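# Replace tarnished stack block with clean heap block

## Task

Take the tarnished block out of the tall stack and put a clean block from the heap in its place. Set the tarnished block down on the empty bench. Finish with both grippers released.

## Robot and tools

Robot: two 6-joint arms, left_arm and right_arm, each with a parallel-jaw gripper. The arm names do not tell you which side of a camera image they appear on.

Frame: every reported gripper pose uses one scene frame. Its origin sits on the table surface midway between the arms. +z is up, +x points out across the table, and left_arm is on the +y side. Positions are in metres and orientation is a quaternion in w,x,y,z order. The printed hand position can be off from reality, especially when the arm is stretched far. The gripper's fingers extend along its own +z axis and close along its own y axis. The reported point lies between the finger pads, roughly 1 cm short of the fingertips.

Tool execute_actions takes "actions", a list holding zero or one item, plus an optional "pictures" boolean (images of cam_high, cam_low, cam_left_wrist, cam_right_wrist, each 504x504, come by default).
- Empty list: no command, just returns the current state.
- Motion: {"rows": [...], "steps": n} with n from 1 to 15 (default 15), each step lasting 1/30 s. Up to 15 rows; row k is used on step k and the final row is reused for any remaining steps.
- Wait: {"steps": n} with no rows, n up to 300; it returns once n steps have gone by since the previous result, and your reply time is counted in them.
A refused call sends nothing to the robot.

Each row is one flat list of 14 numbers covering both arms, even if only one moves: left_arm waist, shoulder, elbow, wrist pitch, wrist yaw, wrist roll, opening, then the same seven for right_arm. The joint entries are absolute target angles in radians, in the same convention that Joint positions reports, not offsets. Stated ranges per arm: waist -2.618 to 3.054, shoulder 0.000 to 3.142, elbow 0.000 to 3.142, wrist pitch -1.571 to 1.571, wrist yaw -1.571 to 1.571, wrist roll -2.094 to 2.094. True limits may differ by up to 0.036 rad either way. A call is refused if a target exceeds an end by more than 0.036 rad and also lies further out than that joint's last reported angle. Targets past a real limit are clipped to it, and the result then says "joint sent to its limit" (possibly referring to an earlier action still running); lack of that message does not prove there is more room. The opening entry is an absolute value from -1 (closed) to +1 (fully open).

Motion is rate-limited: each step the joint command is kept within a set distance of the measured angle (waist 0.202, shoulder 0.258, elbow 0.238, wrist pitch 0.573, wrist yaw and roll 0.522 rad), and if the targets would carry the gripper more than 70 mm from where it is, all joint targets of that arm are pulled back proportionally. Large moves therefore need several calls. Between calls the arms keep heading to your last row's target until everything has nearly stopped, or until some step is HELD; after that, only a new action moves them further. Fingers already closing or opening continue regardless.

Result lines: the state line gives left_arm: ... | right_arm: ... poses. Joint positions and Joint velocities list each arm's joints (rad, rad/s) followed by the finger-pad gap (m, m/s; 0.094 m when fully open). grip_measured is the measured opening expressed on the command scale; each gripper may read off by about 1 mm, consistently within a scene. "joint command not followed" means a clearance check altered or blocked some joint targets; the rest of the row still ran. HELD marks steps whose row was not (fully) sent. Joint torques list total drive output per joint, excluding the gripper, with per-arm offset, scale and noise; they are nonzero even in free air, and friction can mask or fake a load. MOTOR HOT appears at 75 °C; at 90 °C that arm is halted for 10 s, and that threshold is disabled for 5 minutes before it can trigger again; at 100 °C the arm and gripper go limp and fall. These appear as OVER-TEMPERATURE FAULT lines. Holding loads builds heat, even while you are thinking.

Gripping: mid-range, the fingers move to where grip_measured equals your command. To hold an object, command about 0.03 below its grip_measured for a firm grip, less for a lighter one. Pad force tops out near 50 to 62 N (lower on some grippers, and lower on parts thinner than about 2 mm); the first contact can spike harder.

Tool zoom_image: {"camera": name, "region": [x0, y0, x1, y1]} in pixels of that camera's newest image, origin top-left, at most 504 by 504. Returns a magnified view.

Tool finished_scene: {"scene": number of the current scene}. Answering without any tool call also ends things.

Cautions: small tugs on held parts or pushes on loose objects can happen. Never knock or place anything off the table. Keep the arms from colliding or pushing against each other. Avoid dropping, slipping, slamming, hard impacts and heavy pushing; move smoothly with modest effort, and pull the tarnished block without toppling the rest of the tall stack.

Each tool is called after ">>>" as name(argument=value, ...), one argument or row to a line, values as JSON.

## Session

>>> execute_actions(
  actions=[],
)

Scene clock: 0.00 s of 7120.00 s.
left_arm: end_effector_position=(+0.4811, +0.2796, +0.1013) grip_measured=+1.000 end_effector_quat_wxyz=(+0.443, -0.414, +0.794, +0.044) | right_arm: end_effector_position=(+0.5881, -0.4469, +0.2465) grip_measured=+1.000 end_effector_quat_wxyz=(+0.401, +0.059, +0.898, +0.172)
Joint positions: left_arm=[-0.275  1.874  1.189 -0.175 -0.648 -0.993  0.094] | right_arm=[-0.347  2.06   2.042 -0.782 -0.532 -0.01   0.094]
Joint velocities: left_arm=[-0.007  0.002 -0.007 -0.066 -0.051  0.007  0.   ] | right_arm=[ 0.007 -0.012 -0.007  0.007 -0.007 -0.022  0.   ]
Joint torques (N m, as the arm reports them, + toward a larger angle): no reading
Motor temperatures (°C, as the motors report them): left_arm=[23 23 22 23 24 24] | right_arm=[25 22 24 25 24 22]

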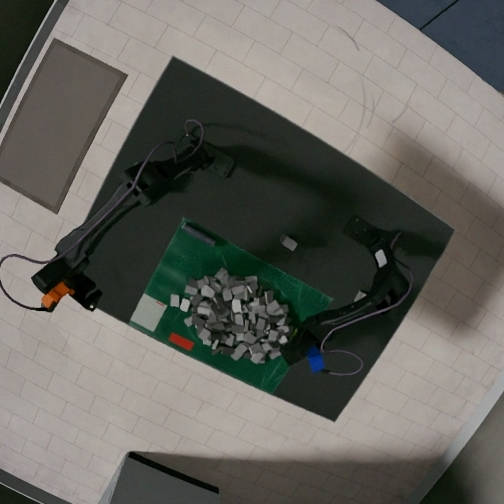

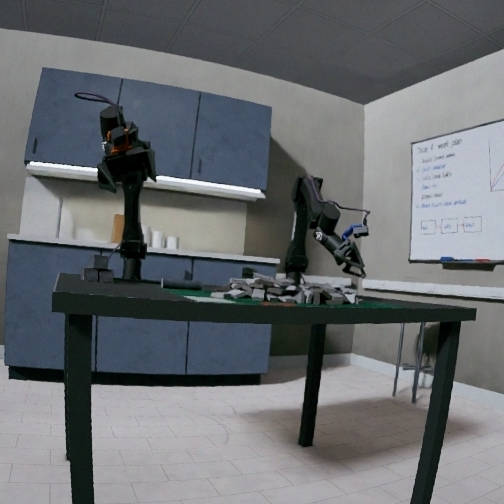

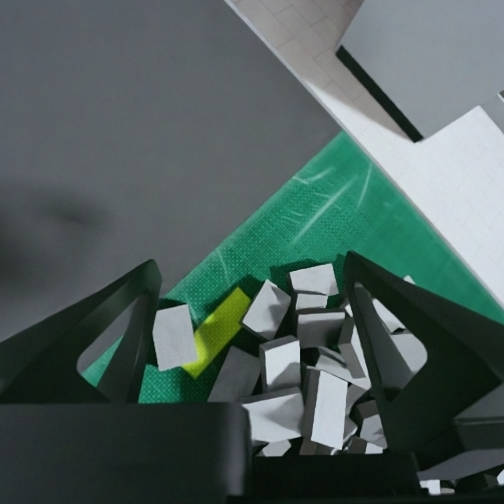

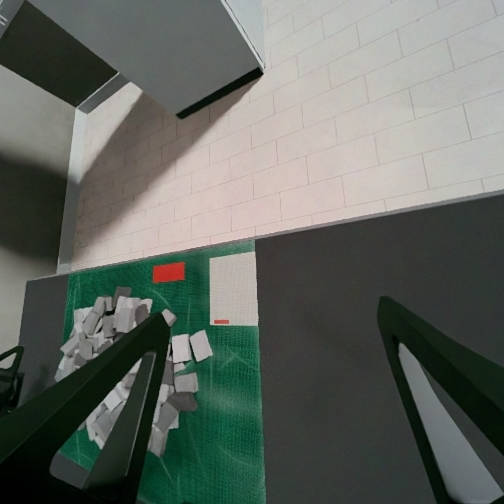

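>>> zoom_image(
  camera="cam_low",
  region=[50, 200, 400, 320],
)

>>> zoom_image(
  camera="cam_high",
  region=[80, 140, 420, 420],
)

Region (50, 200, 400, 320) of cam_low's 504x504 image, scaled by 1.440, with more detail than that image has; it fills the top 173 rows of this view, and the rest is white.

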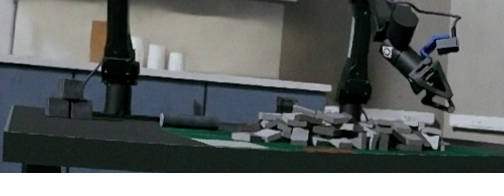

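Region (80, 140, 420, 420) of cam_high's 504x504 image, scaled by 1.482, with more detail than that image has; it fills the top 415 rows of this view, and the rest is white.

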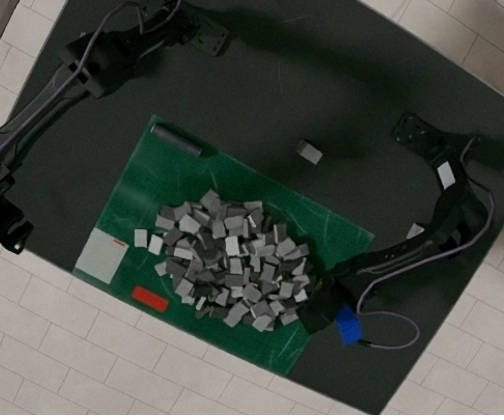

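>>> execute_actions(
  actions=[
    {"rows":[[0,1.2,1.2,-1.2,0,0,1,0,1.2,1.0,-1.37,0,0,1]]},
  ],
  pictures=false,
)

>>> execute_actions(
  actions=[
    {"steps":60},
  ],
)

Scene clock: 6.73 s of 7120.00 s.
left_arm: end_effector_position=(+0.2975, +0.3148, +0.2073) grip_measured=+1.000 end_effector_quat_wxyz=(+0.261, -0.071, +0.963, +0.014) | right_arm: end_effector_position=(+0.3380, -0.3240, +0.1840) grip_measured=+1.000 end_effector_quat_wxyz=(+0.136, -0.002, +0.989, +0.050)
Joint positions: left_arm=[-0.001  1.197  1.188 -1.038 -0.067 -0.137  0.094] | right_arm=[ 0.     1.411  1.342 -1.231 -0.104 -0.004  0.094]
Joint velocities: left_arm=[-0.012 -0.613  0.027 -0.989  0.432  0.872  0.   ] | right_arm=[ 0.002 -1.937 -1.814 -0.447  0.476  0.081  0.   ]
Joint torques (N m, as the arm reports them, + toward a larger angle): left_arm=[-0.2  -0.7   8.64  1.21  0.    0.1 ] | right_arm=[-0.01 -7.06  5.65  0.57 -0.02  0.01]
Motor temperatures (°C, as the motors report them): left_arm=[23 24 23 24 25 24] | right_arm=[25 24 25 26 24 22]
Steps of this call (steps 1 to 90: nothing new was sent; then 3.23 s passed at rest; steps 91 to 105: all 15 steps of this action). Readings (joint positions):
91: left_arm=[-0.259 1.856 1.189 -0.219 -0.581 -0.933] | right_arm=[-0.337 2.046 2.023 -0.792 -0.490 -0.009]
92: left_arm=[-0.232 1.822 1.189 -0.305 -0.494 -0.859] | right_arm=[-0.323 2.017 1.984 -0.830 -0.437 -0.008]
94: left_arm=[-0.146 1.733 1.188 -0.452 -0.364 -0.725] | right_arm=[-0.273 1.950 1.902 -0.922 -0.352 -0.005]
98: left_arm=[-0.015 1.527 1.188 -0.699 -0.227 -0.477] | right_arm=[-0.129 1.798 1.731 -1.063 -0.230 -0.004]
105: the state above

Scene clock: 8.73 s of 7120.00 s.
left_arm: end_effector_position=(+0.2660, +0.3041, +0.1946) grip_measured=+1.000 end_effector_quat_wxyz=(+0.197, -0.000, +0.980, +0.001) | right_arm: end_effector_position=(+0.2200, -0.3391, +0.1257) grip_measured=+1.000 end_effector_quat_wxyz=(-0.003, +0.006, +1.000, +0.005)
Joint positions: left_arm=[-0.001  1.186  1.188 -1.176 -0.006 -0.007  0.094] | right_arm=[ 0.     1.202  0.998 -1.374 -0.009 -0.004  0.094]
Joint velocities: left_arm=[ 0.002  0.002  0.012  0.051  0.022 -0.037  0.   ] | right_arm=[-0.002 -0.007 -0.012  0.037  0.081 -0.037  0.   ]
Joint torques (N m, as the arm reports them, + toward a larger angle): left_arm=[-0.02 -2.21  8.39  0.87  0.01  0.07] | right_arm=[ 0.07 -3.3   6.18  0.38  0.08  0.02]
Motor temperatures (°C, as the motors report them): left_arm=[23 24 23 24 25 24] | right_arm=[25 24 25 26 24 22]
Steps of this call (steps 1 to 30: the robot went on to your last target; steps 31 to 60: nothing new was sent). Readings (joint positions):
1: left_arm=[-0.001 1.184 1.188 -1.068 -0.055 -0.111] | right_arm=[0.000 1.344 1.279 -1.249 -0.088 -0.004]
2: left_arm=[-0.001 1.182 1.188 -1.092 -0.045 -0.090] | right_arm=[0.000 1.284 1.215 -1.267 -0.075 -0.004]
4: left_arm=[-0.001 1.185 1.188 -1.127 -0.030 -0.060] | right_arm=[0.000 1.205 1.096 -1.311 -0.052 -0.004]
8: left_arm=[-0.001 1.186 1.188 -1.158 -0.015 -0.028] | right_arm=[0.000 1.202 1.000 -1.372 -0.026 -0.004]
60: the state above
All arms were judged still, so your last target was given up. Only a new action makes them travel on or press farther. Fingers that are still opening or closing keep moving.

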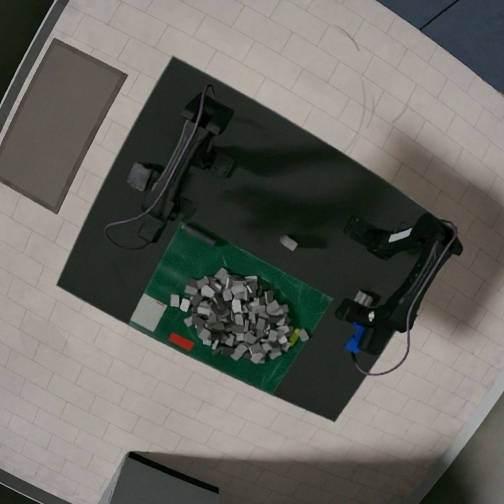

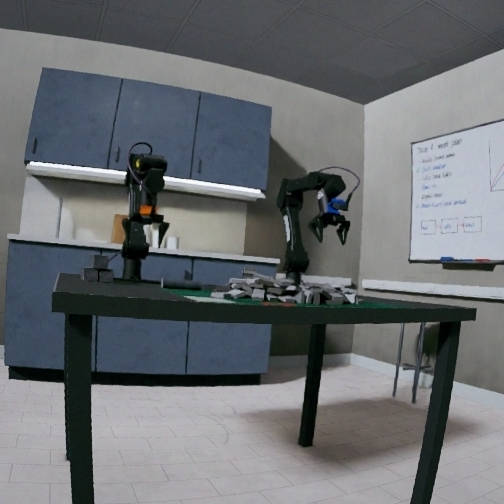

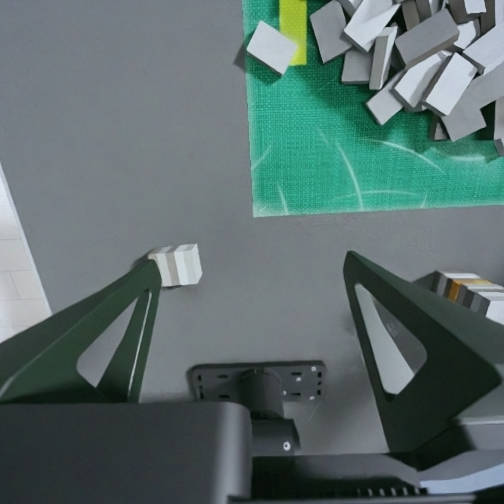

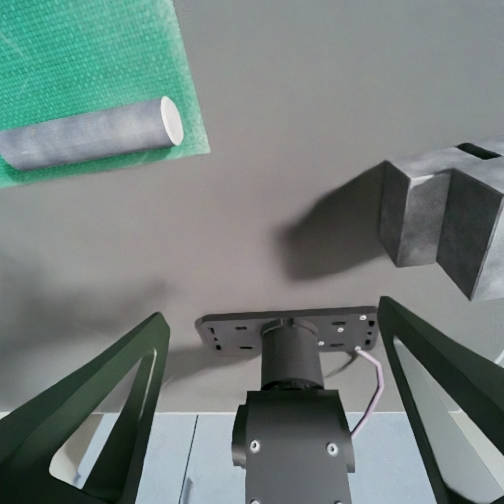

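>>> execute_actions(
  actions=[
    {"rows":[[-0.93,1.6,1.75,-1.4,0,0,1,-0.5,0.3,0.3,-0.3,0,0,1]]},
  ],
  pictures=false,
)

>>> execute_actions(
  actions=[
    {"rows":[[-0.93,1.713,1.75,-1.4,0,0,1,-0.5,0.3,0.3,-0.3,0,0,1]]},
  ],
  pictures=false,
)

>>> execute_actions(
  actions=[
    {"steps":30},
  ],
)

Scene clock: 19.60 s of 7120.00 s.
left_arm: end_effector_position=(+0.2114, +0.0175, +0.2285) grip_measured=+1.000 end_effector_quat_wxyz=(+0.141, +0.447, +0.880, -0.077) | right_arm: end_effector_position=(+0.2589, -0.4578, +0.1605) grip_measured=+1.000 end_effector_quat_wxyz=(+0.536, +0.210, +0.806, -0.141)
Joint positions: left_arm=[-0.937  1.633  1.724 -1.339  0.009 -0.005  0.094] | right_arm=[-0.493  0.318  0.299 -0.377  0.003 -0.001  0.094]
Joint velocities: left_arm=[-0.828 -0.012 -0.002 -0.271  0.198  0.037  0.   ] | right_arm=[ 0.002  0.002  0.002  0.388 -0.007  0.022  0.   ]
Joint torques (N m, as the arm reports them, + toward a larger angle): left_arm=[ 5.38 -9.12  9.23  0.64 -0.37  0.02] | right_arm=[-0.41  0.06  7.5   2.24 -0.06  0.01]
Motor temperatures (°C, as the motors report them): left_arm=[23 24 23 24 24 24] | right_arm=[25 23 25 26 24 22]
Steps of this call (steps 1 to 90: nothing new was sent; then 7.37 s passed at rest; steps 91 to 105: all 15 steps of this action). Readings (joint positions):
91: left_arm=[-0.030 1.219 1.228 -1.228 -0.019 -0.008] | right_arm=[-0.031 1.165 0.956 -1.294 -0.022 -0.006]
92: left_arm=[-0.091 1.285 1.308 -1.294 -0.022 -0.008] | right_arm=[-0.101 1.088 0.872 -1.158 -0.023 -0.006]
94: left_arm=[-0.224 1.439 1.472 -1.326 -0.019 -0.007] | right_arm=[-0.255 0.909 0.704 -0.937 -0.016 -0.005]
98: left_arm=[-0.483 1.627 1.691 -1.315 -0.018 -0.007] | right_arm=[-0.479 0.536 0.388 -0.574 0.003 -0.001]
105: the state above

Scene clock: 20.10 s of 7120.00 s.
left_arm: end_effector_position=(+0.2116, +0.0184, +0.2033) grip_measured=+1.000 end_effector_quat_wxyz=(+0.095, +0.450, +0.886, -0.052) | right_arm: end_effector_position=(+0.2633, -0.4602, +0.1735) grip_measured=+1.000 end_effector_quat_wxyz=(+0.558, +0.206, +0.790, -0.147)
Joint positions: left_arm=[-0.937  1.707  1.731 -1.377  0.005 -0.004  0.094] | right_arm=[-0.493  0.318  0.299 -0.321  0.003 -0.001  0.094]
Joint velocities: left_arm=[-0.002 -0.007  0.002 -0.022 -0.007 -0.066  0.   ] | right_arm=[-0.007  0.002 -0.002 -0.051  0.007 -0.022  0.   ]
Joint torques (N m, as the arm reports them, + toward a larger angle): left_arm=[ 0.45 -6.97  8.62  0.55 -0.1   0.02] | right_arm=[-0.43  0.03  7.44  2.41 -0.06  0.  ]
Motor temperatures (°C, as the motors report them): left_arm=[23 24 23 24 24 24] | right_arm=[25 23 25 26 24 22]
Steps of this call (steps 1 to 15: all 15 steps of this action). Readings (joint positions):
1: left_arm=[-0.955 1.638 1.725 -1.348 0.015 -0.004] | right_arm=[-0.493 0.318 0.299 -0.364 0.003 -0.001]
2: left_arm=[-0.959 1.646 1.729 -1.356 0.016 -0.004] | right_arm=[-0.493 0.318 0.299 -0.354 0.003 -0.001]
4: left_arm=[-0.949 1.669 1.731 -1.363 0.013 -0.004] | right_arm=[-0.493 0.318 0.299 -0.340 0.003 -0.001]
8: left_arm=[-0.937 1.705 1.731 -1.371 0.007 -0.004] | right_arm=[-0.493 0.318 0.299 -0.327 0.003 -0.001]
15: the state above

Scene clock: 21.10 s of 7120.00 s.
left_arm: end_effector_position=(+0.2114, +0.0187, +0.2032) grip_measured=+1.000 end_effector_quat_wxyz=(+0.095, +0.450, +0.887, -0.052) | right_arm: end_effector_position=(+0.2634, -0.4603, +0.1737) grip_measured=+1.000 end_effector_quat_wxyz=(+0.559, +0.206, +0.790, -0.147)
Joint positions: left_arm=[-0.937  1.707  1.731 -1.378  0.005 -0.004  0.094] | right_arm=[-0.493  0.318  0.299 -0.32   0.003 -0.001  0.094]
Joint velocities: left_arm=[ 0.007 -0.022 -0.012  0.007 -0.037 -0.051  0.   ] | right_arm=[-0.007 -0.007 -0.017 -0.066  0.007  0.037  0.   ]
Joint torques (N m, as the arm reports them, + toward a larger angle): left_arm=[ 0.47 -7.1   8.56  0.56 -0.08  0.03] | right_arm=[-0.42  0.02  7.45  2.42 -0.07  0.01]
Motor temperatures (°C, as the motors report them): left_arm=[23 24 24 24 24 24] | right_arm=[25 23 25 26 24 22]
Steps of this call (steps 1 to 15: the robot went on to your last target; steps 16 to 30: nothing new was sent). Readings (joint positions):
1: left_arm=[-0.937 1.707 1.731 -1.377 0.005 -0.004] | right_arm=[-0.493 0.318 0.299 -0.321 0.003 -0.001]
2: left_arm=[-0.937 1.707 1.731 -1.377 0.005 -0.004] | right_arm=[-0.493 0.318 0.299 -0.321 0.003 -0.001]
4: left_arm=[-0.937 1.707 1.731 -1.377 0.005 -0.004] | right_arm=[-0.493 0.318 0.299 -0.320 0.003 -0.001]
8: left_arm=[-0.937 1.707 1.731 -1.378 0.005 -0.004] | right_arm=[-0.493 0.318 0.299 -0.320 0.003 -0.001]
30: the state above
All arms were judged still, so your last target was given up. Only a new action makes them travel on or press farther. Fingers that are still opening or closing keep moving.

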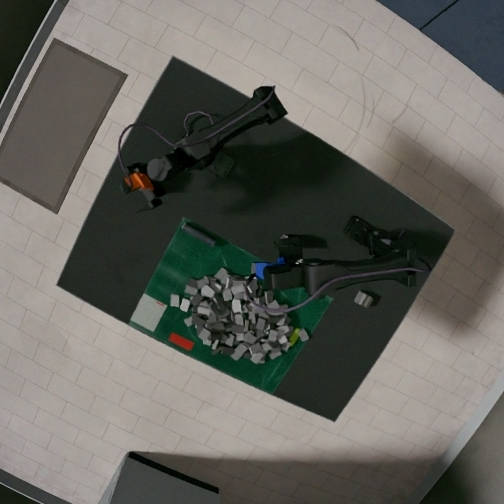

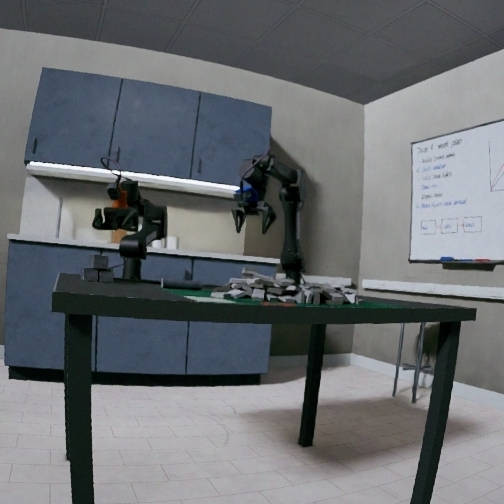

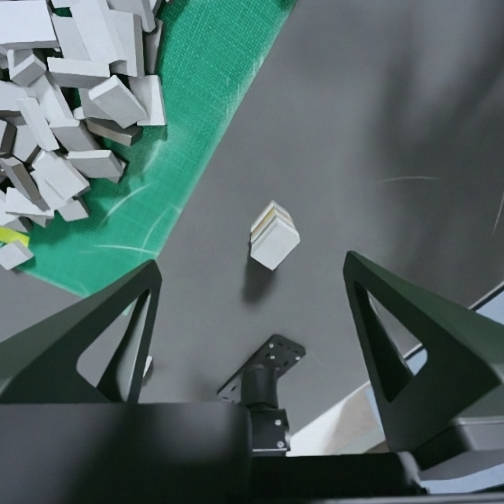

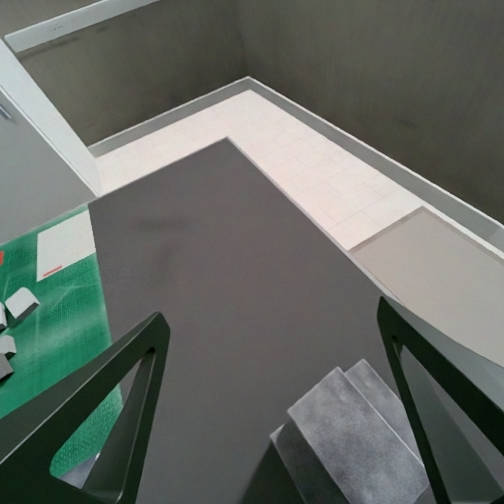

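>>> execute_actions(
  actions=[
    {"rows":[[-1.0,1.75,1.75,-1.57,0,0,1,0.6,0.1,0.05,-0.1,0,0,1]]},
  ],
  pictures=false,
)

>>> execute_actions(
  actions=[
    {"rows":[[-1.0,1.75,1.75,-1.57,0,0,1,1.25,0.1,0.05,-0.1,0,0,1]]},
  ],
  pictures=false,
)

>>> execute_actions(
  actions=[
    {"steps":25},
  ],
)

Scene clock: 25.27 s of 7120.00 s.
left_arm: end_effector_position=(+0.1738, +0.0383, +0.1909) grip_measured=+1.000 end_effector_quat_wxyz=(+0.013, +0.480, +0.877, -0.008) | right_arm: end_effector_position=(+0.2587, -0.2089, +0.1411) grip_measured=+1.000 end_effector_quat_wxyz=(+0.608, -0.208, +0.747, +0.170)
Joint positions: left_arm=[-0.999  1.733  1.733 -1.54   0.002 -0.004  0.094] | right_arm=[ 0.555  0.122  0.045 -0.128 -0.004  0.001  0.094]
Joint velocities: left_arm=[-0.007  0.007  0.007 -0.022  0.022 -0.022  0.   ] | right_arm=[ 1.106  0.007  0.007  0.081 -0.125 -0.022  0.   ]
Joint torques (N m, as the arm reports them, + toward a larger angle): left_arm=[-0.13 -6.1   8.21  0.22 -0.05  0.01] | right_arm=[-1.77 -0.01  7.85  2.43  0.29 -0.01]
Motor temperatures (°C, as the motors report them): left_arm=[23 24 24 24 24 24] | right_arm=[25 23 26 27 24 22]
joint sent to its limit (left arm) — the command would take joint 4 (wrist pitch) past its lower limit, so that joint was sent only as far as its limit.
Steps of this call (steps 1 to 90: nothing new was sent; then 0.67 s passed at rest; steps 91 to 105: all 15 steps of this action). Readings (joint positions):
91: left_arm=[-0.942 1.710 1.732 -1.392 0.002 -0.004] | right_arm=[-0.461 0.286 0.263 -0.271 0.017 0.001]
92: left_arm=[-0.953 1.713 1.733 -1.419 0.000 -0.004] | right_arm=[-0.389 0.215 0.200 -0.214 0.018 0.001]
94: left_arm=[-0.981 1.721 1.733 -1.468 0.000 -0.004] | right_arm=[-0.239 0.129 0.101 -0.177 0.012 0.001]
98: left_arm=[-0.999 1.733 1.733 -1.516 0.002 -0.004] | right_arm=[0.062 0.122 0.045 -0.174 0.006 0.001]
105: the state above

Scene clock: 25.77 s of 7120.00 s.
left_arm: end_effector_position=(+0.1732, +0.0393, +0.1909) grip_measured=+1.000 end_effector_quat_wxyz=(+0.011, +0.480, +0.877, -0.007) | right_arm: end_effector_position=(+0.1268, -0.1021, +0.1431) grip_measured=+1.000 end_effector_quat_wxyz=(+0.516, -0.447, +0.631, +0.369)
Joint positions: left_arm=[-0.999  1.733  1.733 -1.545  0.002 -0.004  0.094] | right_arm=[ 1.244  0.122  0.045 -0.119 -0.008  0.002  0.094]
Joint velocities: left_arm=[ 0.002 -0.007 -0.002 -0.095 -0.022  0.037  0.   ] | right_arm=[ 0.012 -0.007 -0.017 -0.037  0.007 -0.007  0.   ]
Joint torques (N m, as the arm reports them, + toward a larger angle): left_arm=[-0.23 -6.25  8.04  0.23 -0.05  0.02] | right_arm=[ 0.55 -0.01  7.85  2.46  0.07 -0.02]
Motor temperatures (°C, as the motors report them): left_arm=[23 24 24 24 24 24] | right_arm=[25 23 26 27 24 22]
joint sent to its limit (left arm) — the command would take joint 4 (wrist pitch) past its lower limit, so that joint was sent only as far as its limit.
Steps of this call (steps 1 to 15: all 15 steps of this action). Readings (joint positions):
1: left_arm=[-0.999 1.733 1.733 -1.541 0.002 -0.004] | right_arm=[0.608 0.122 0.045 -0.126 0.003 0.002]
2: left_arm=[-0.999 1.733 1.733 -1.542 0.002 -0.004] | right_arm=[0.680 0.122 0.045 -0.124 0.005 0.002]
4: left_arm=[-0.999 1.733 1.733 -1.543 0.002 -0.004] | right_arm=[0.831 0.122 0.045 -0.122 0.003 0.002]
8: left_arm=[-0.999 1.733 1.733 -1.544 0.002 -0.004] | right_arm=[1.130 0.122 0.045 -0.120 0.001 0.002]
15: the state above

Scene clock: 26.60 s of 7120.00 s.
left_arm: end_effector_position=(+0.1732, +0.0393, +0.1909) grip_measured=+1.000 end_effector_quat_wxyz=(+0.011, +0.480, +0.877, -0.007) | right_arm: end_effector_position=(+0.1268, -0.1021, +0.1431) grip_measured=+1.000 end_effector_quat_wxyz=(+0.516, -0.447, +0.631, +0.369)
Joint positions: left_arm=[-0.999  1.733  1.733 -1.545  0.002 -0.004  0.094] | right_arm=[ 1.244  0.122  0.045 -0.119 -0.008  0.002  0.094]
Joint velocities: left_arm=[-0.012 -0.002 -0.002 -0.095 -0.081 -0.081  0.   ] | right_arm=[ 0.002 -0.007  0.002 -0.007 -0.007 -0.007  0.   ]
Joint torques (N m, as the arm reports them, + toward a larger angle): left_arm=[-0.24 -6.28  8.02  0.23 -0.04  0.04] | right_arm=[ 0.48 -0.01  7.85  2.46  0.07 -0.02]
Motor temperatures (°C, as the motors report them): left_arm=[23 24 24 24 24 24] | right_arm=[25 23 26 27 24 22]
joint sent to its limit (left arm) — the command would take joint 4 (wrist pitch) past its lower limit, so that joint was sent only as far as its limit.
Steps of this call (steps 1 to 15: the robot went on to your last target; steps 16 to 25: nothing new was sent). Readings (joint positions):
1: left_arm=[-0.999 1.733 1.733 -1.545 0.002 -0.004] | right_arm=[1.244 0.122 0.045 -0.119 -0.008 0.002]
2: left_arm=[-0.999 1.733 1.733 -1.545 0.002 -0.004] | right_arm=[1.244 0.122 0.045 -0.119 -0.008 0.002]
4: left_arm=[-0.999 1.733 1.733 -1.545 0.002 -0.004] | right_arm=[1.244 0.122 0.045 -0.119 -0.008 0.002]
8: left_arm=[-0.999 1.733 1.733 -1.545 0.002 -0.004] | right_arm=[1.244 0.122 0.045 -0.119 -0.008 0.002]
25: the state above
All arms were judged still, so your last target was given up. Only a new action makes them travel on or press farther. Fingers that are still opening or closing keep moving.

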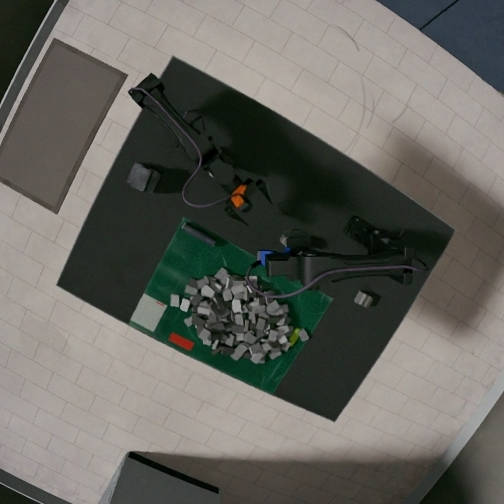

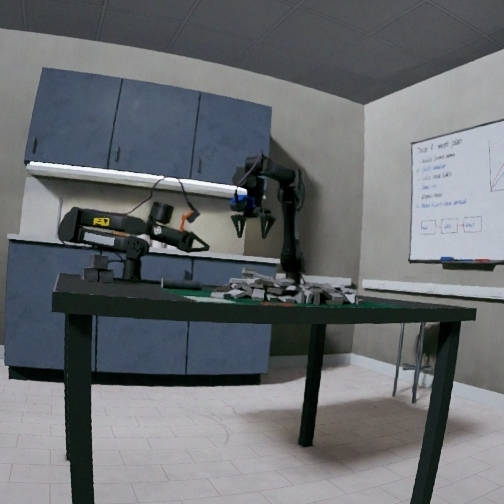

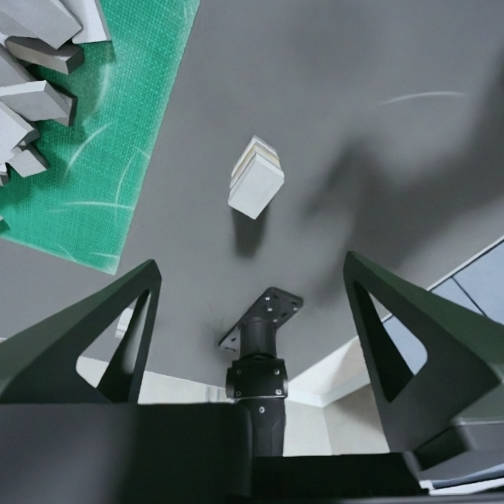

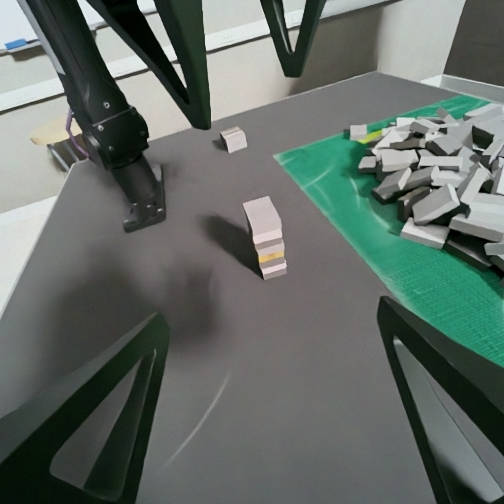

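>>> zoom_image(
  camera="cam_right_wrist",
  region=[200, 170, 330, 300],
)

Region (200, 170, 330, 300) of cam_right_wrist's 504x504 image, scaled by 3.877, with more detail than that image has.

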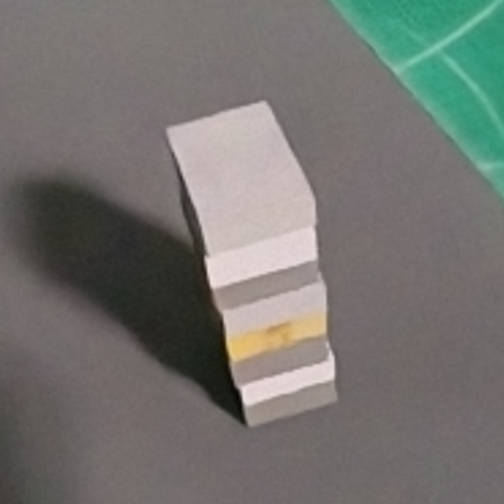

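>>> execute_actions(
  actions=[
    {"rows":[[-1.01,1.745,1.69,-1.51,0,0.15,1,1.25,0.1,0.05,-0.1,0,0,1],[-1.01,1.745,1.69,-1.51,0,0.15,1,1.25,0.1,0.05,-0.1,0,0,1],[-1.01,1.74,1.63,-1.45,0,0.3,1,1.25,0.1,0.05,-0.1,0,0,1],[-1.01,1.74,1.63,-1.45,0,0.3,1,1.25,0.1,0.05,-0.1,0,0,1],[-1.01,1.74,1.56,-1.4,0,0.45,1,1.25,0.1,0.05,-0.1,0,0,1],[-1.01,1.74,1.56,-1.4,0,0.45,1,1.25,0.1,0.05,-0.1,0,0,1],[-1.01,1.74,1.495,-1.335,0,0.55,1,1.25,0.1,0.05,-0.1,0,0,1]]},
  ],
  pictures=false,
)

>>> execute_actions(
  actions=[
    {"steps":15},
  ],
)

Scene clock: 33.07 s of 7120.00 s.
left_arm: end_effector_position=(+0.1697, +0.0448, +0.1314) grip_measured=+1.000 end_effector_quat_wxyz=(-0.018, +0.684, +0.729, +0.004) | right_arm: end_effector_position=(+0.1268, -0.1021, +0.1431) grip_measured=+1.000 end_effector_quat_wxyz=(+0.516, -0.447, +0.631, +0.369)
Joint positions: left_arm=[-0.999  1.741  1.504 -1.371  0.002  0.501  0.094] | right_arm=[ 1.244  0.122  0.045 -0.119 -0.008  0.002  0.094]
Joint velocities: left_arm=[-0.002 -0.012  0.027  0.168 -0.066  0.359  0.   ] | right_arm=[-0.012 -0.007 -0.032  0.007 -0.007 -0.037  0.   ]
Joint torques (N m, as the arm reports them, + toward a larger angle): left_arm=[-1.26 -7.53  5.83  0.36 -0.01 -0.01] | right_arm=[ 0.5  -0.04  7.85  2.46  0.07 -0.02]
Motor temperatures (°C, as the motors report them): left_arm=[23 24 24 24 24 24] | right_arm=[25 23 26 29 24 22]
Steps of this call (steps 1 to 90: nothing new was sent; then 2.97 s passed at rest; steps 91 to 105: all 15 steps of this action). Readings (joint positions):
91: left_arm=[-0.999 1.733 1.730 -1.542 0.002 0.019] | right_arm=[1.244 0.122 0.045 -0.119 -0.008 0.002]
92: left_arm=[-0.999 1.733 1.726 -1.538 0.002 0.044] | right_arm=[1.244 0.122 0.045 -0.119 -0.008 0.002]
94: left_arm=[-0.999 1.732 1.693 -1.512 0.002 0.128] | right_arm=[1.244 0.122 0.045 -0.119 -0.008 0.002]
98: left_arm=[-0.999 1.732 1.560 -1.429 0.002 0.344] | right_arm=[1.244 0.122 0.045 -0.119 -0.008 0.002]
105: the state above

Scene clock: 33.57 s of 7120.00 s.
left_arm: end_effector_position=(+0.1724, +0.0405, +0.1312) grip_measured=+1.000 end_effector_quat_wxyz=(-0.009, +0.698, +0.716, +0.001) | right_arm: end_effector_position=(+0.1268, -0.1021, +0.1431) grip_measured=+1.000 end_effector_quat_wxyz=(+0.516, -0.447, +0.631, +0.369)
Joint positions: left_arm=[-0.999  1.741  1.504 -1.351  0.002  0.541  0.094] | right_arm=[ 1.244  0.122  0.045 -0.119 -0.008  0.002  0.094]
Joint velocities: left_arm=[-0.002  0.007  0.007 -0.051  0.037  0.037  0.   ] | right_arm=[ 0.017  0.002 -0.007  0.095 -0.007  0.066  0.   ]
Joint torques (N m, as the arm reports them, + toward a larger angle): left_arm=[-1.09 -7.67  6.    0.5  -0.05  0.  ] | right_arm=[ 0.49 -0.03  7.85  2.46  0.08 -0.02]
Motor temperatures (°C, as the motors report them): left_arm=[23 24 24 24 24 24] | right_arm=[25 23 26 29 24 22]
Steps of this call (steps 1 to 15: the robot went on to your last target). Readings (joint positions):
1: left_arm=[-0.999 1.741 1.504 -1.367 0.002 0.510] | right_arm=[1.244 0.122 0.045 -0.119 -0.008 0.002]
2: left_arm=[-0.999 1.741 1.504 -1.363 0.002 0.516] | right_arm=[1.244 0.122 0.045 -0.119 -0.008 0.002]
4: left_arm=[-0.999 1.741 1.504 -1.358 0.002 0.526] | right_arm=[1.244 0.122 0.045 -0.119 -0.008 0.002]
8: left_arm=[-0.999 1.741 1.504 -1.353 0.002 0.536] | right_arm=[1.244 0.122 0.045 -0.119 -0.008 0.002]
15: the state above

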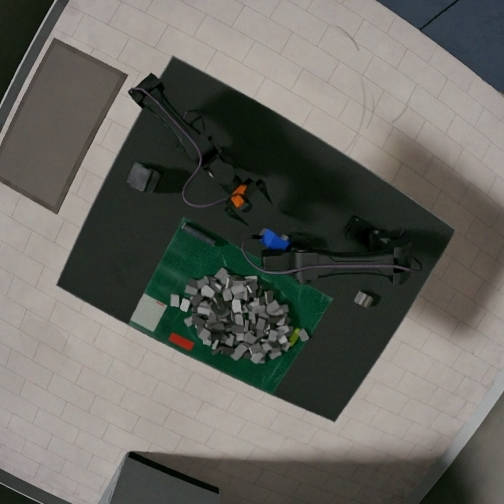

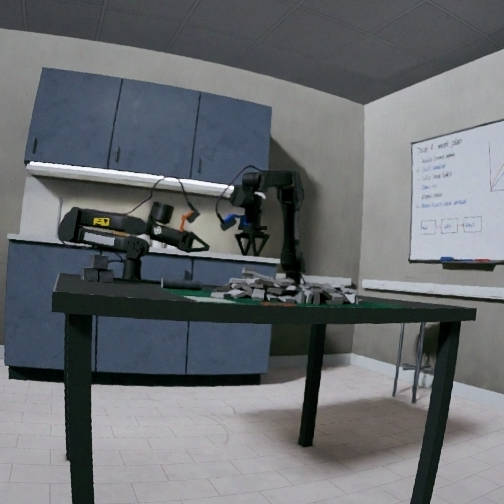

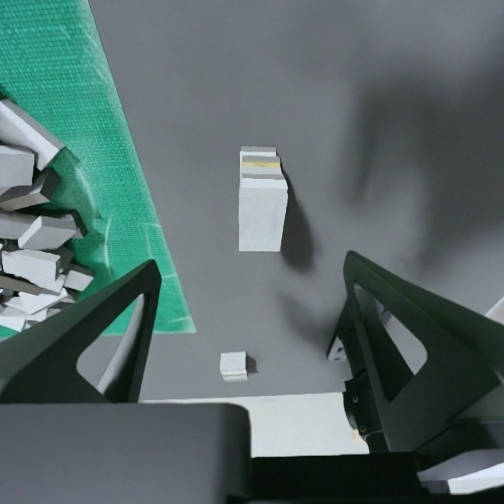

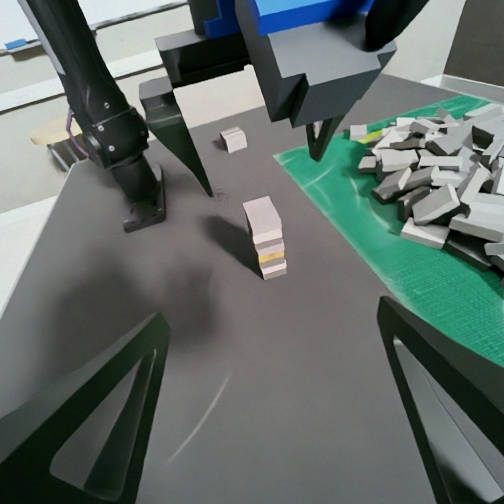

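>>> execute_actions(
  actions=[
    {"rows":[[-1.02,1.73,1.46,-1.3,0,0.55,0.5,1.1,0.1,0.05,-0.1,0,0,1],[-1.028,1.73,1.46,-1.27,0,0.55,0.5,1.0,0.1,0.05,-0.1,0,0,1],[-1.028,1.73,1.42,-1.24,0,0.54,0.5,0.9,0.1,0.05,-0.1,-0.1,0,1],[-1.028,1.73,1.40,-1.21,0,0.54,0.5,0.8,0.1,0.05,-0.1,-0.2,0,1],[-1.028,1.72,1.37,-1.18,0,0.53,0.5,0.7,0.1,0.05,-0.1,-0.2,0,1],[-1.028,1.72,1.34,-1.15,0,0.53,0.5,0.7,0.1,0.05,-0.1,-0.2,0,1],[-1.028,1.72,1.32,-1.135,0,0.53,0.5,0.7,0.1,0.05,-0.1,-0.2,0,1],[-1.028,1.72,1.30,-1.135,0,0.53,0.5,0.7,0.1,0.05,-0.1,-0.2,0,1]]},
  ],
  pictures=false,
)

>>> execute_actions(
  actions=[
    {"steps":15},
  ],
)

Scene clock: 39.83 s of 7120.00 s.
left_arm: end_effector_position=(+0.1633, +0.0427, +0.0833) grip_measured=+0.502 end_effector_quat_wxyz=(-0.013, +0.705, +0.709, +0.003) | right_arm: end_effector_position=(+0.2155, -0.1562, +0.1438) grip_measured=+1.000 end_effector_quat_wxyz=(+0.572, -0.313, +0.706, +0.278)
Joint positions: left_arm=[-1.021  1.741  1.313 -1.169  0.     0.538  0.071] | right_arm=[ 0.706  0.122  0.045 -0.119 -0.177  0.001  0.094]
Joint velocities: left_arm=[-0.012  0.007  0.007  0.095 -0.037  0.007 -0.   ] | right_arm=[-0.007 -0.002 -0.017 -0.051 -0.11  -0.022  0.   ]
Joint torques (N m, as the arm reports them, + toward a larger angle): left_arm=[-0.71 -8.88  5.69  0.37 -0.05 -0.03] | right_arm=[-0.37  0.    7.83  2.45 -0.12 -0.01]
Motor temperatures (°C, as the motors report them): left_arm=[23 25 24 24 24 24] | right_arm=[25 23 26 30 24 22]
Steps of this call (steps 1 to 15: the robot went on to your last target; steps 16 to 90: nothing new was sent; then 2.77 s passed at rest; steps 91 to 105: all 15 steps of this action). Readings (joint positions):
91: left_arm=[-1.000 1.741 1.502 -1.346 0.001 0.543] | right_arm=[1.222 0.122 0.045 -0.119 -0.016 0.001]
92: left_arm=[-1.003 1.741 1.497 -1.337 0.000 0.543] | right_arm=[1.162 0.122 0.045 -0.119 -0.019 0.001]
94: left_arm=[-1.013 1.741 1.469 -1.299 0.000 0.543] | right_arm=[1.010 0.122 0.045 -0.119 -0.055 0.001]
98: left_arm=[-1.021 1.741 1.363 -1.211 0.000 0.540] | right_arm=[0.744 0.122 0.045 -0.119 -0.130 0.001]
105: the state above

Scene clock: 40.33 s of 7120.00 s.
left_arm: end_effector_position=(+0.1657, +0.0388, +0.0833) grip_measured=+0.502 end_effector_quat_wxyz=(-0.004, +0.705, +0.709, +0.001) | right_arm: end_effector_position=(+0.2135, -0.1545, +0.1439) grip_measured=+1.000 end_effector_quat_wxyz=(+0.569, -0.317, +0.703, +0.283)
Joint positions: left_arm=[-1.021  1.741  1.313 -1.15   0.     0.537  0.071] | right_arm=[ 0.706  0.122  0.045 -0.119 -0.191  0.001  0.094]
Joint velocities: left_arm=[ 0.007 -0.007 -0.012 -0.007  0.007  0.051 -0.   ] | right_arm=[ 0.007 -0.002  0.017 -0.037 -0.037 -0.066  0.   ]
Joint torques (N m, as the arm reports them, + toward a larger angle): left_arm=[-0.74 -9.01  5.68  0.45 -0.03 -0.1 ] | right_arm=[-0.39 -0.01  7.84  2.44 -0.15 -0.01]
Motor temperatures (°C, as the motors report them): left_arm=[23 25 24 24 24 24] | right_arm=[25 23 26 30 24 22]
Steps of this call (steps 1 to 15: the robot went on to your last target). Readings (joint positions):
1: left_arm=[-1.021 1.741 1.313 -1.165 0.000 0.538] | right_arm=[0.706 0.122 0.045 -0.119 -0.180 0.001]
2: left_arm=[-1.021 1.741 1.313 -1.162 0.000 0.538] | right_arm=[0.706 0.122 0.045 -0.119 -0.182 0.001]
4: left_arm=[-1.021 1.741 1.313 -1.157 0.000 0.537] | right_arm=[0.706 0.122 0.045 -0.119 -0.186 0.001]
8: left_arm=[-1.021 1.741 1.313 -1.152 0.000 0.537] | right_arm=[0.706 0.122 0.045 -0.119 -0.189 0.001]
15: the state above

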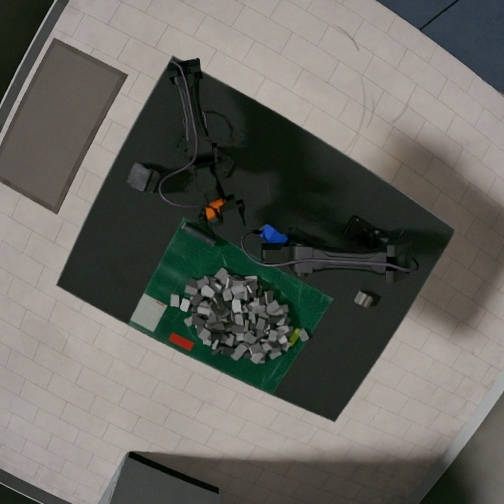

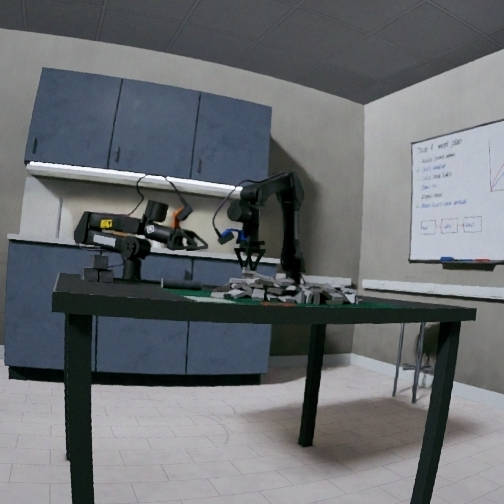

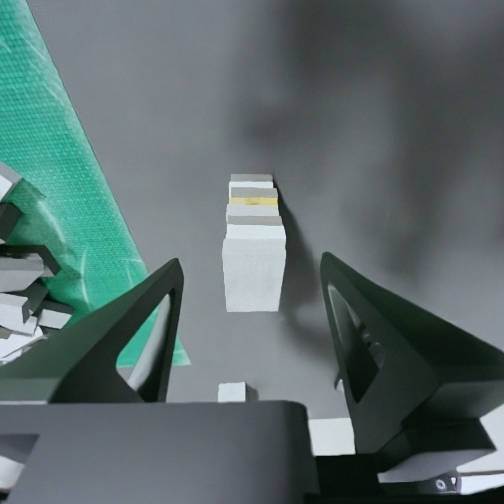

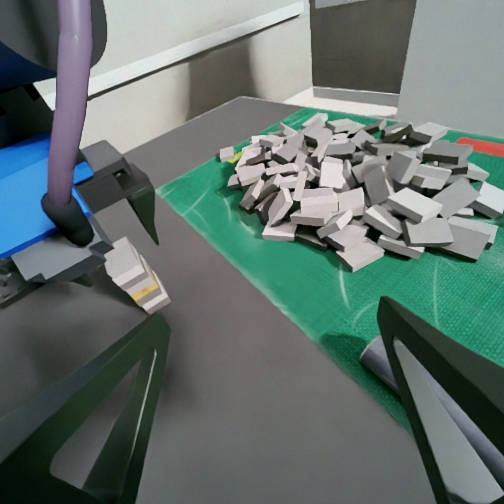

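>>> execute_actions(
  actions=[
    {"rows":[[-1.028,1.72,1.30,-1.135,0,0.53,0,0.85,0.1,0.05,-0.33,-0.2,1.57,0.3]]},
  ],
  pictures=false,
)

>>> execute_actions(
  actions=[
    {"steps":25},
  ],
)

Scene clock: 49.40 s of 7120.00 s.
left_arm: end_effector_position=(+0.1657, +0.0387, +0.0832) grip_measured=+0.002 end_effector_quat_wxyz=(-0.004, +0.705, +0.710, +0.001) | right_arm: end_effector_position=(+0.2135, -0.1545, +0.1439) grip_measured=+0.302 end_effector_quat_wxyz=(+0.569, -0.317, +0.703, +0.284)
Joint positions: left_arm=[-1.021  1.741  1.313 -1.15   0.     0.537  0.047] | right_arm=[ 0.706  0.122  0.045 -0.119 -0.192  0.001  0.061]
Joint velocities: left_arm=[-0.012 -0.012  0.002 -0.022  0.051 -0.007 -0.001] | right_arm=[-0.032  0.002  0.012  0.037  0.007 -0.037 -0.   ]
Joint torques (N m, as the arm reports them, + toward a larger angle): left_arm=[-0.72 -8.93  5.64  0.46 -0.04 -0.1 ] | right_arm=[ 0.07  2.02  7.46  2.24 -0.05 -0.01]
Motor temperatures (°C, as the motors report them): left_arm=[23 25 24 24 24 24] | right_arm=[25 23 26 30 24 22]
A step of this action was HELD (marked below), so the robot has no last target. An arm can still carry out its HELD step.
Steps of this call (steps 1 to 15: the robot went on to your last target; steps 16 to 90: nothing new was sent; then 5.57 s passed at rest; steps 91 to 105: all 15 steps of this action). Readings (joint positions):
91: left_arm=[-1.021 1.741 1.313 -1.150 0.000 0.537] | right_arm=[0.706 0.122 0.045 -0.119 -0.192 0.001] HELD
92: left_arm=[-1.021 1.741 1.313 -1.150 0.000 0.537] | right_arm=[0.706 0.122 0.045 -0.119 -0.192 0.001] HELD
93: left_arm=[-1.021 1.741 1.313 -1.150 0.000 0.537] | right_arm=[0.706 0.122 0.045 -0.119 -0.192 0.001] HELD
94: left_arm=[-1.021 1.741 1.313 -1.150 0.000 0.537] | right_arm=[0.706 0.122 0.045 -0.119 -0.192 0.001] HELD
95: left_arm=[-1.021 1.741 1.313 -1.150 0.000 0.537] | right_arm=[0.706 0.122 0.045 -0.119 -0.192 0.001] HELD
96: left_arm=[-1.021 1.741 1.313 -1.150 0.000 0.537] | right_arm=[0.706 0.122 0.045 -0.119 -0.192 0.001] HELD
97: left_arm=[-1.021 1.741 1.313 -1.150 0.000 0.537] | right_arm=[0.706 0.122 0.045 -0.119 -0.192 0.001] HELD
98: left_arm=[-1.021 1.741 1.313 -1.150 0.000 0.537] | right_arm=[0.706 0.122 0.045 -0.119 -0.192 0.001] HELD
99: left_arm=[-1.021 1.741 1.313 -1.150 0.000 0.537] | right_arm=[0.706 0.122 0.045 -0.119 -0.192 0.001] HELD
100: left_arm=[-1.021 1.741 1.313 -1.150 0.000 0.537] | right_arm=[0.706 0.122 0.045 -0.119 -0.192 0.001] HELD
101: left_arm=[-1.021 1.741 1.313 -1.150 0.000 0.537] | right_arm=[0.706 0.122 0.045 -0.119 -0.192 0.001] HELD
102: left_arm=[-1.021 1.741 1.313 -1.150 0.000 0.537] | right_arm=[0.706 0.122 0.045 -0.119 -0.192 0.001] HELD
103: left_arm=[-1.021 1.741 1.313 -1.150 0.000 0.537] | right_arm=[0.706 0.122 0.045 -0.119 -0.192 0.001] HELD
104: left_arm=[-1.021 1.741 1.313 -1.150 0.000 0.537] | right_arm=[0.706 0.122 0.045 -0.119 -0.192 0.001] HELD
105: the state above HELD
joint command not followed: on one or more control steps a check withheld the commanded joint targets of the right arm, and it was not sent them on those steps. On the call's last step the targets were still withheld.
cause: the commanded joint targets would bring two parts of the arm too close to each other (its upper arm (the part past joint 2) and its wrist (the part past joint 5), with joints 3 (elbow) to 5 (wrist yaw) between them); next, command targets that bring no two parts of the arm closer together.

Scene clock: 50.23 s of 7120.00 s.
left_arm: end_effector_position=(+0.1657, +0.0387, +0.0832) grip_measured=+0.002 end_effector_quat_wxyz=(-0.004, +0.705, +0.710, +0.001) | right_arm: end_effector_position=(+0.2135, -0.1545, +0.1439) grip_measured=+0.302 end_effector_quat_wxyz=(+0.569, -0.317, +0.703, +0.284)
Joint positions: left_arm=[-1.021  1.741  1.313 -1.15   0.     0.537  0.047] | right_arm=[ 0.706  0.122  0.045 -0.119 -0.192  0.001  0.061]
Joint velocities: left_arm=[ 0.012 -0.007 -0.002 -0.081 -0.007  0.007 -0.001] | right_arm=[-0.002 -0.012 -0.007 -0.022 -0.051 -0.022  0.   ]
Joint torques (N m, as the arm reports them, + toward a larger angle): left_arm=[-0.72 -8.96  5.66  0.46 -0.03 -0.1 ] | right_arm=[ 0.06  2.04  7.46  2.25 -0.05  0.  ]
Motor temperatures (°C, as the motors report them): left_arm=[23 25 24 24 24 24] | right_arm=[25 23 26 30 24 22]
Steps of this call (steps 1 to 25: nothing new was sent). Readings (joint positions):
1: left_arm=[-1.021 1.741 1.313 -1.150 0.000 0.537] | right_arm=[0.706 0.122 0.045 -0.119 -0.192 0.001]
2: left_arm=[-1.021 1.741 1.313 -1.150 0.000 0.537] | right_arm=[0.706 0.122 0.045 -0.119 -0.192 0.001]
4: left_arm=[-1.021 1.741 1.313 -1.150 0.000 0.537] | right_arm=[0.706 0.122 0.045 -0.119 -0.192 0.001]
8: left_arm=[-1.021 1.741 1.313 -1.150 0.000 0.537] | right_arm=[0.706 0.122 0.045 -0.119 -0.192 0.001]
25: the state above

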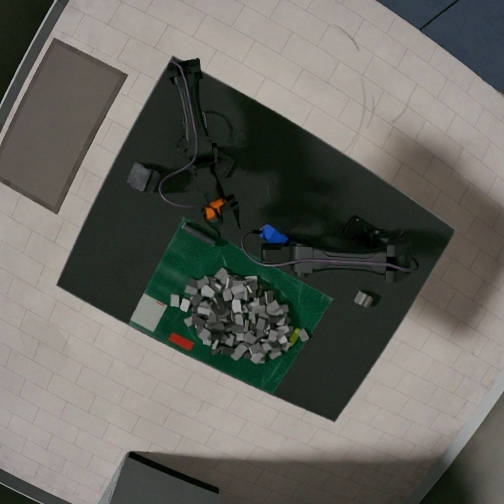

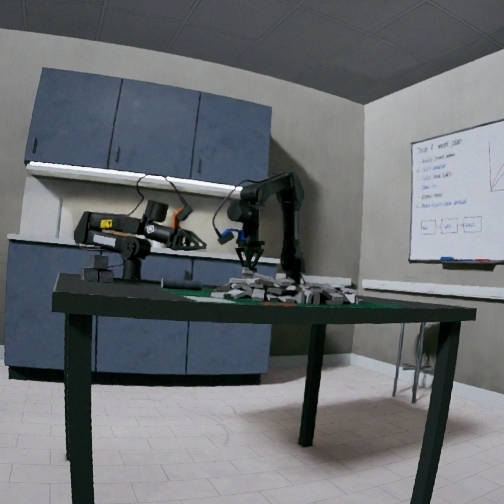

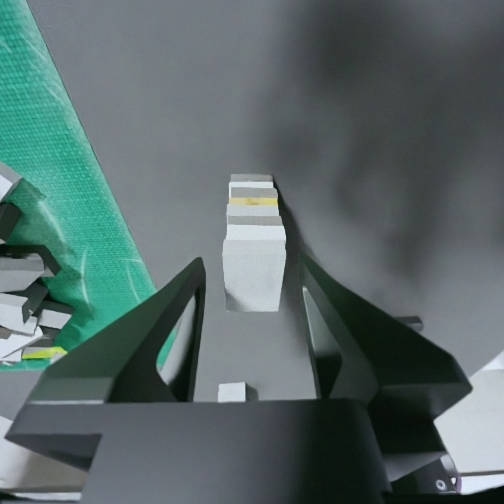

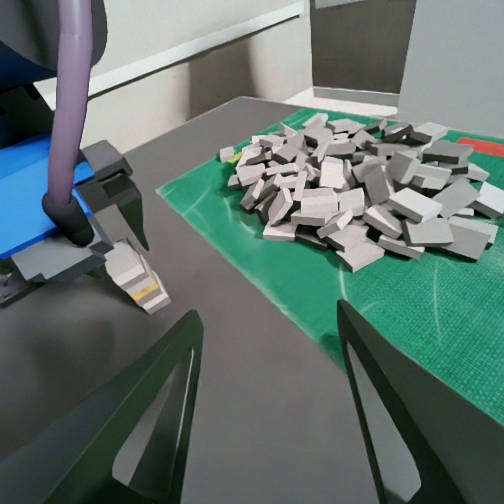

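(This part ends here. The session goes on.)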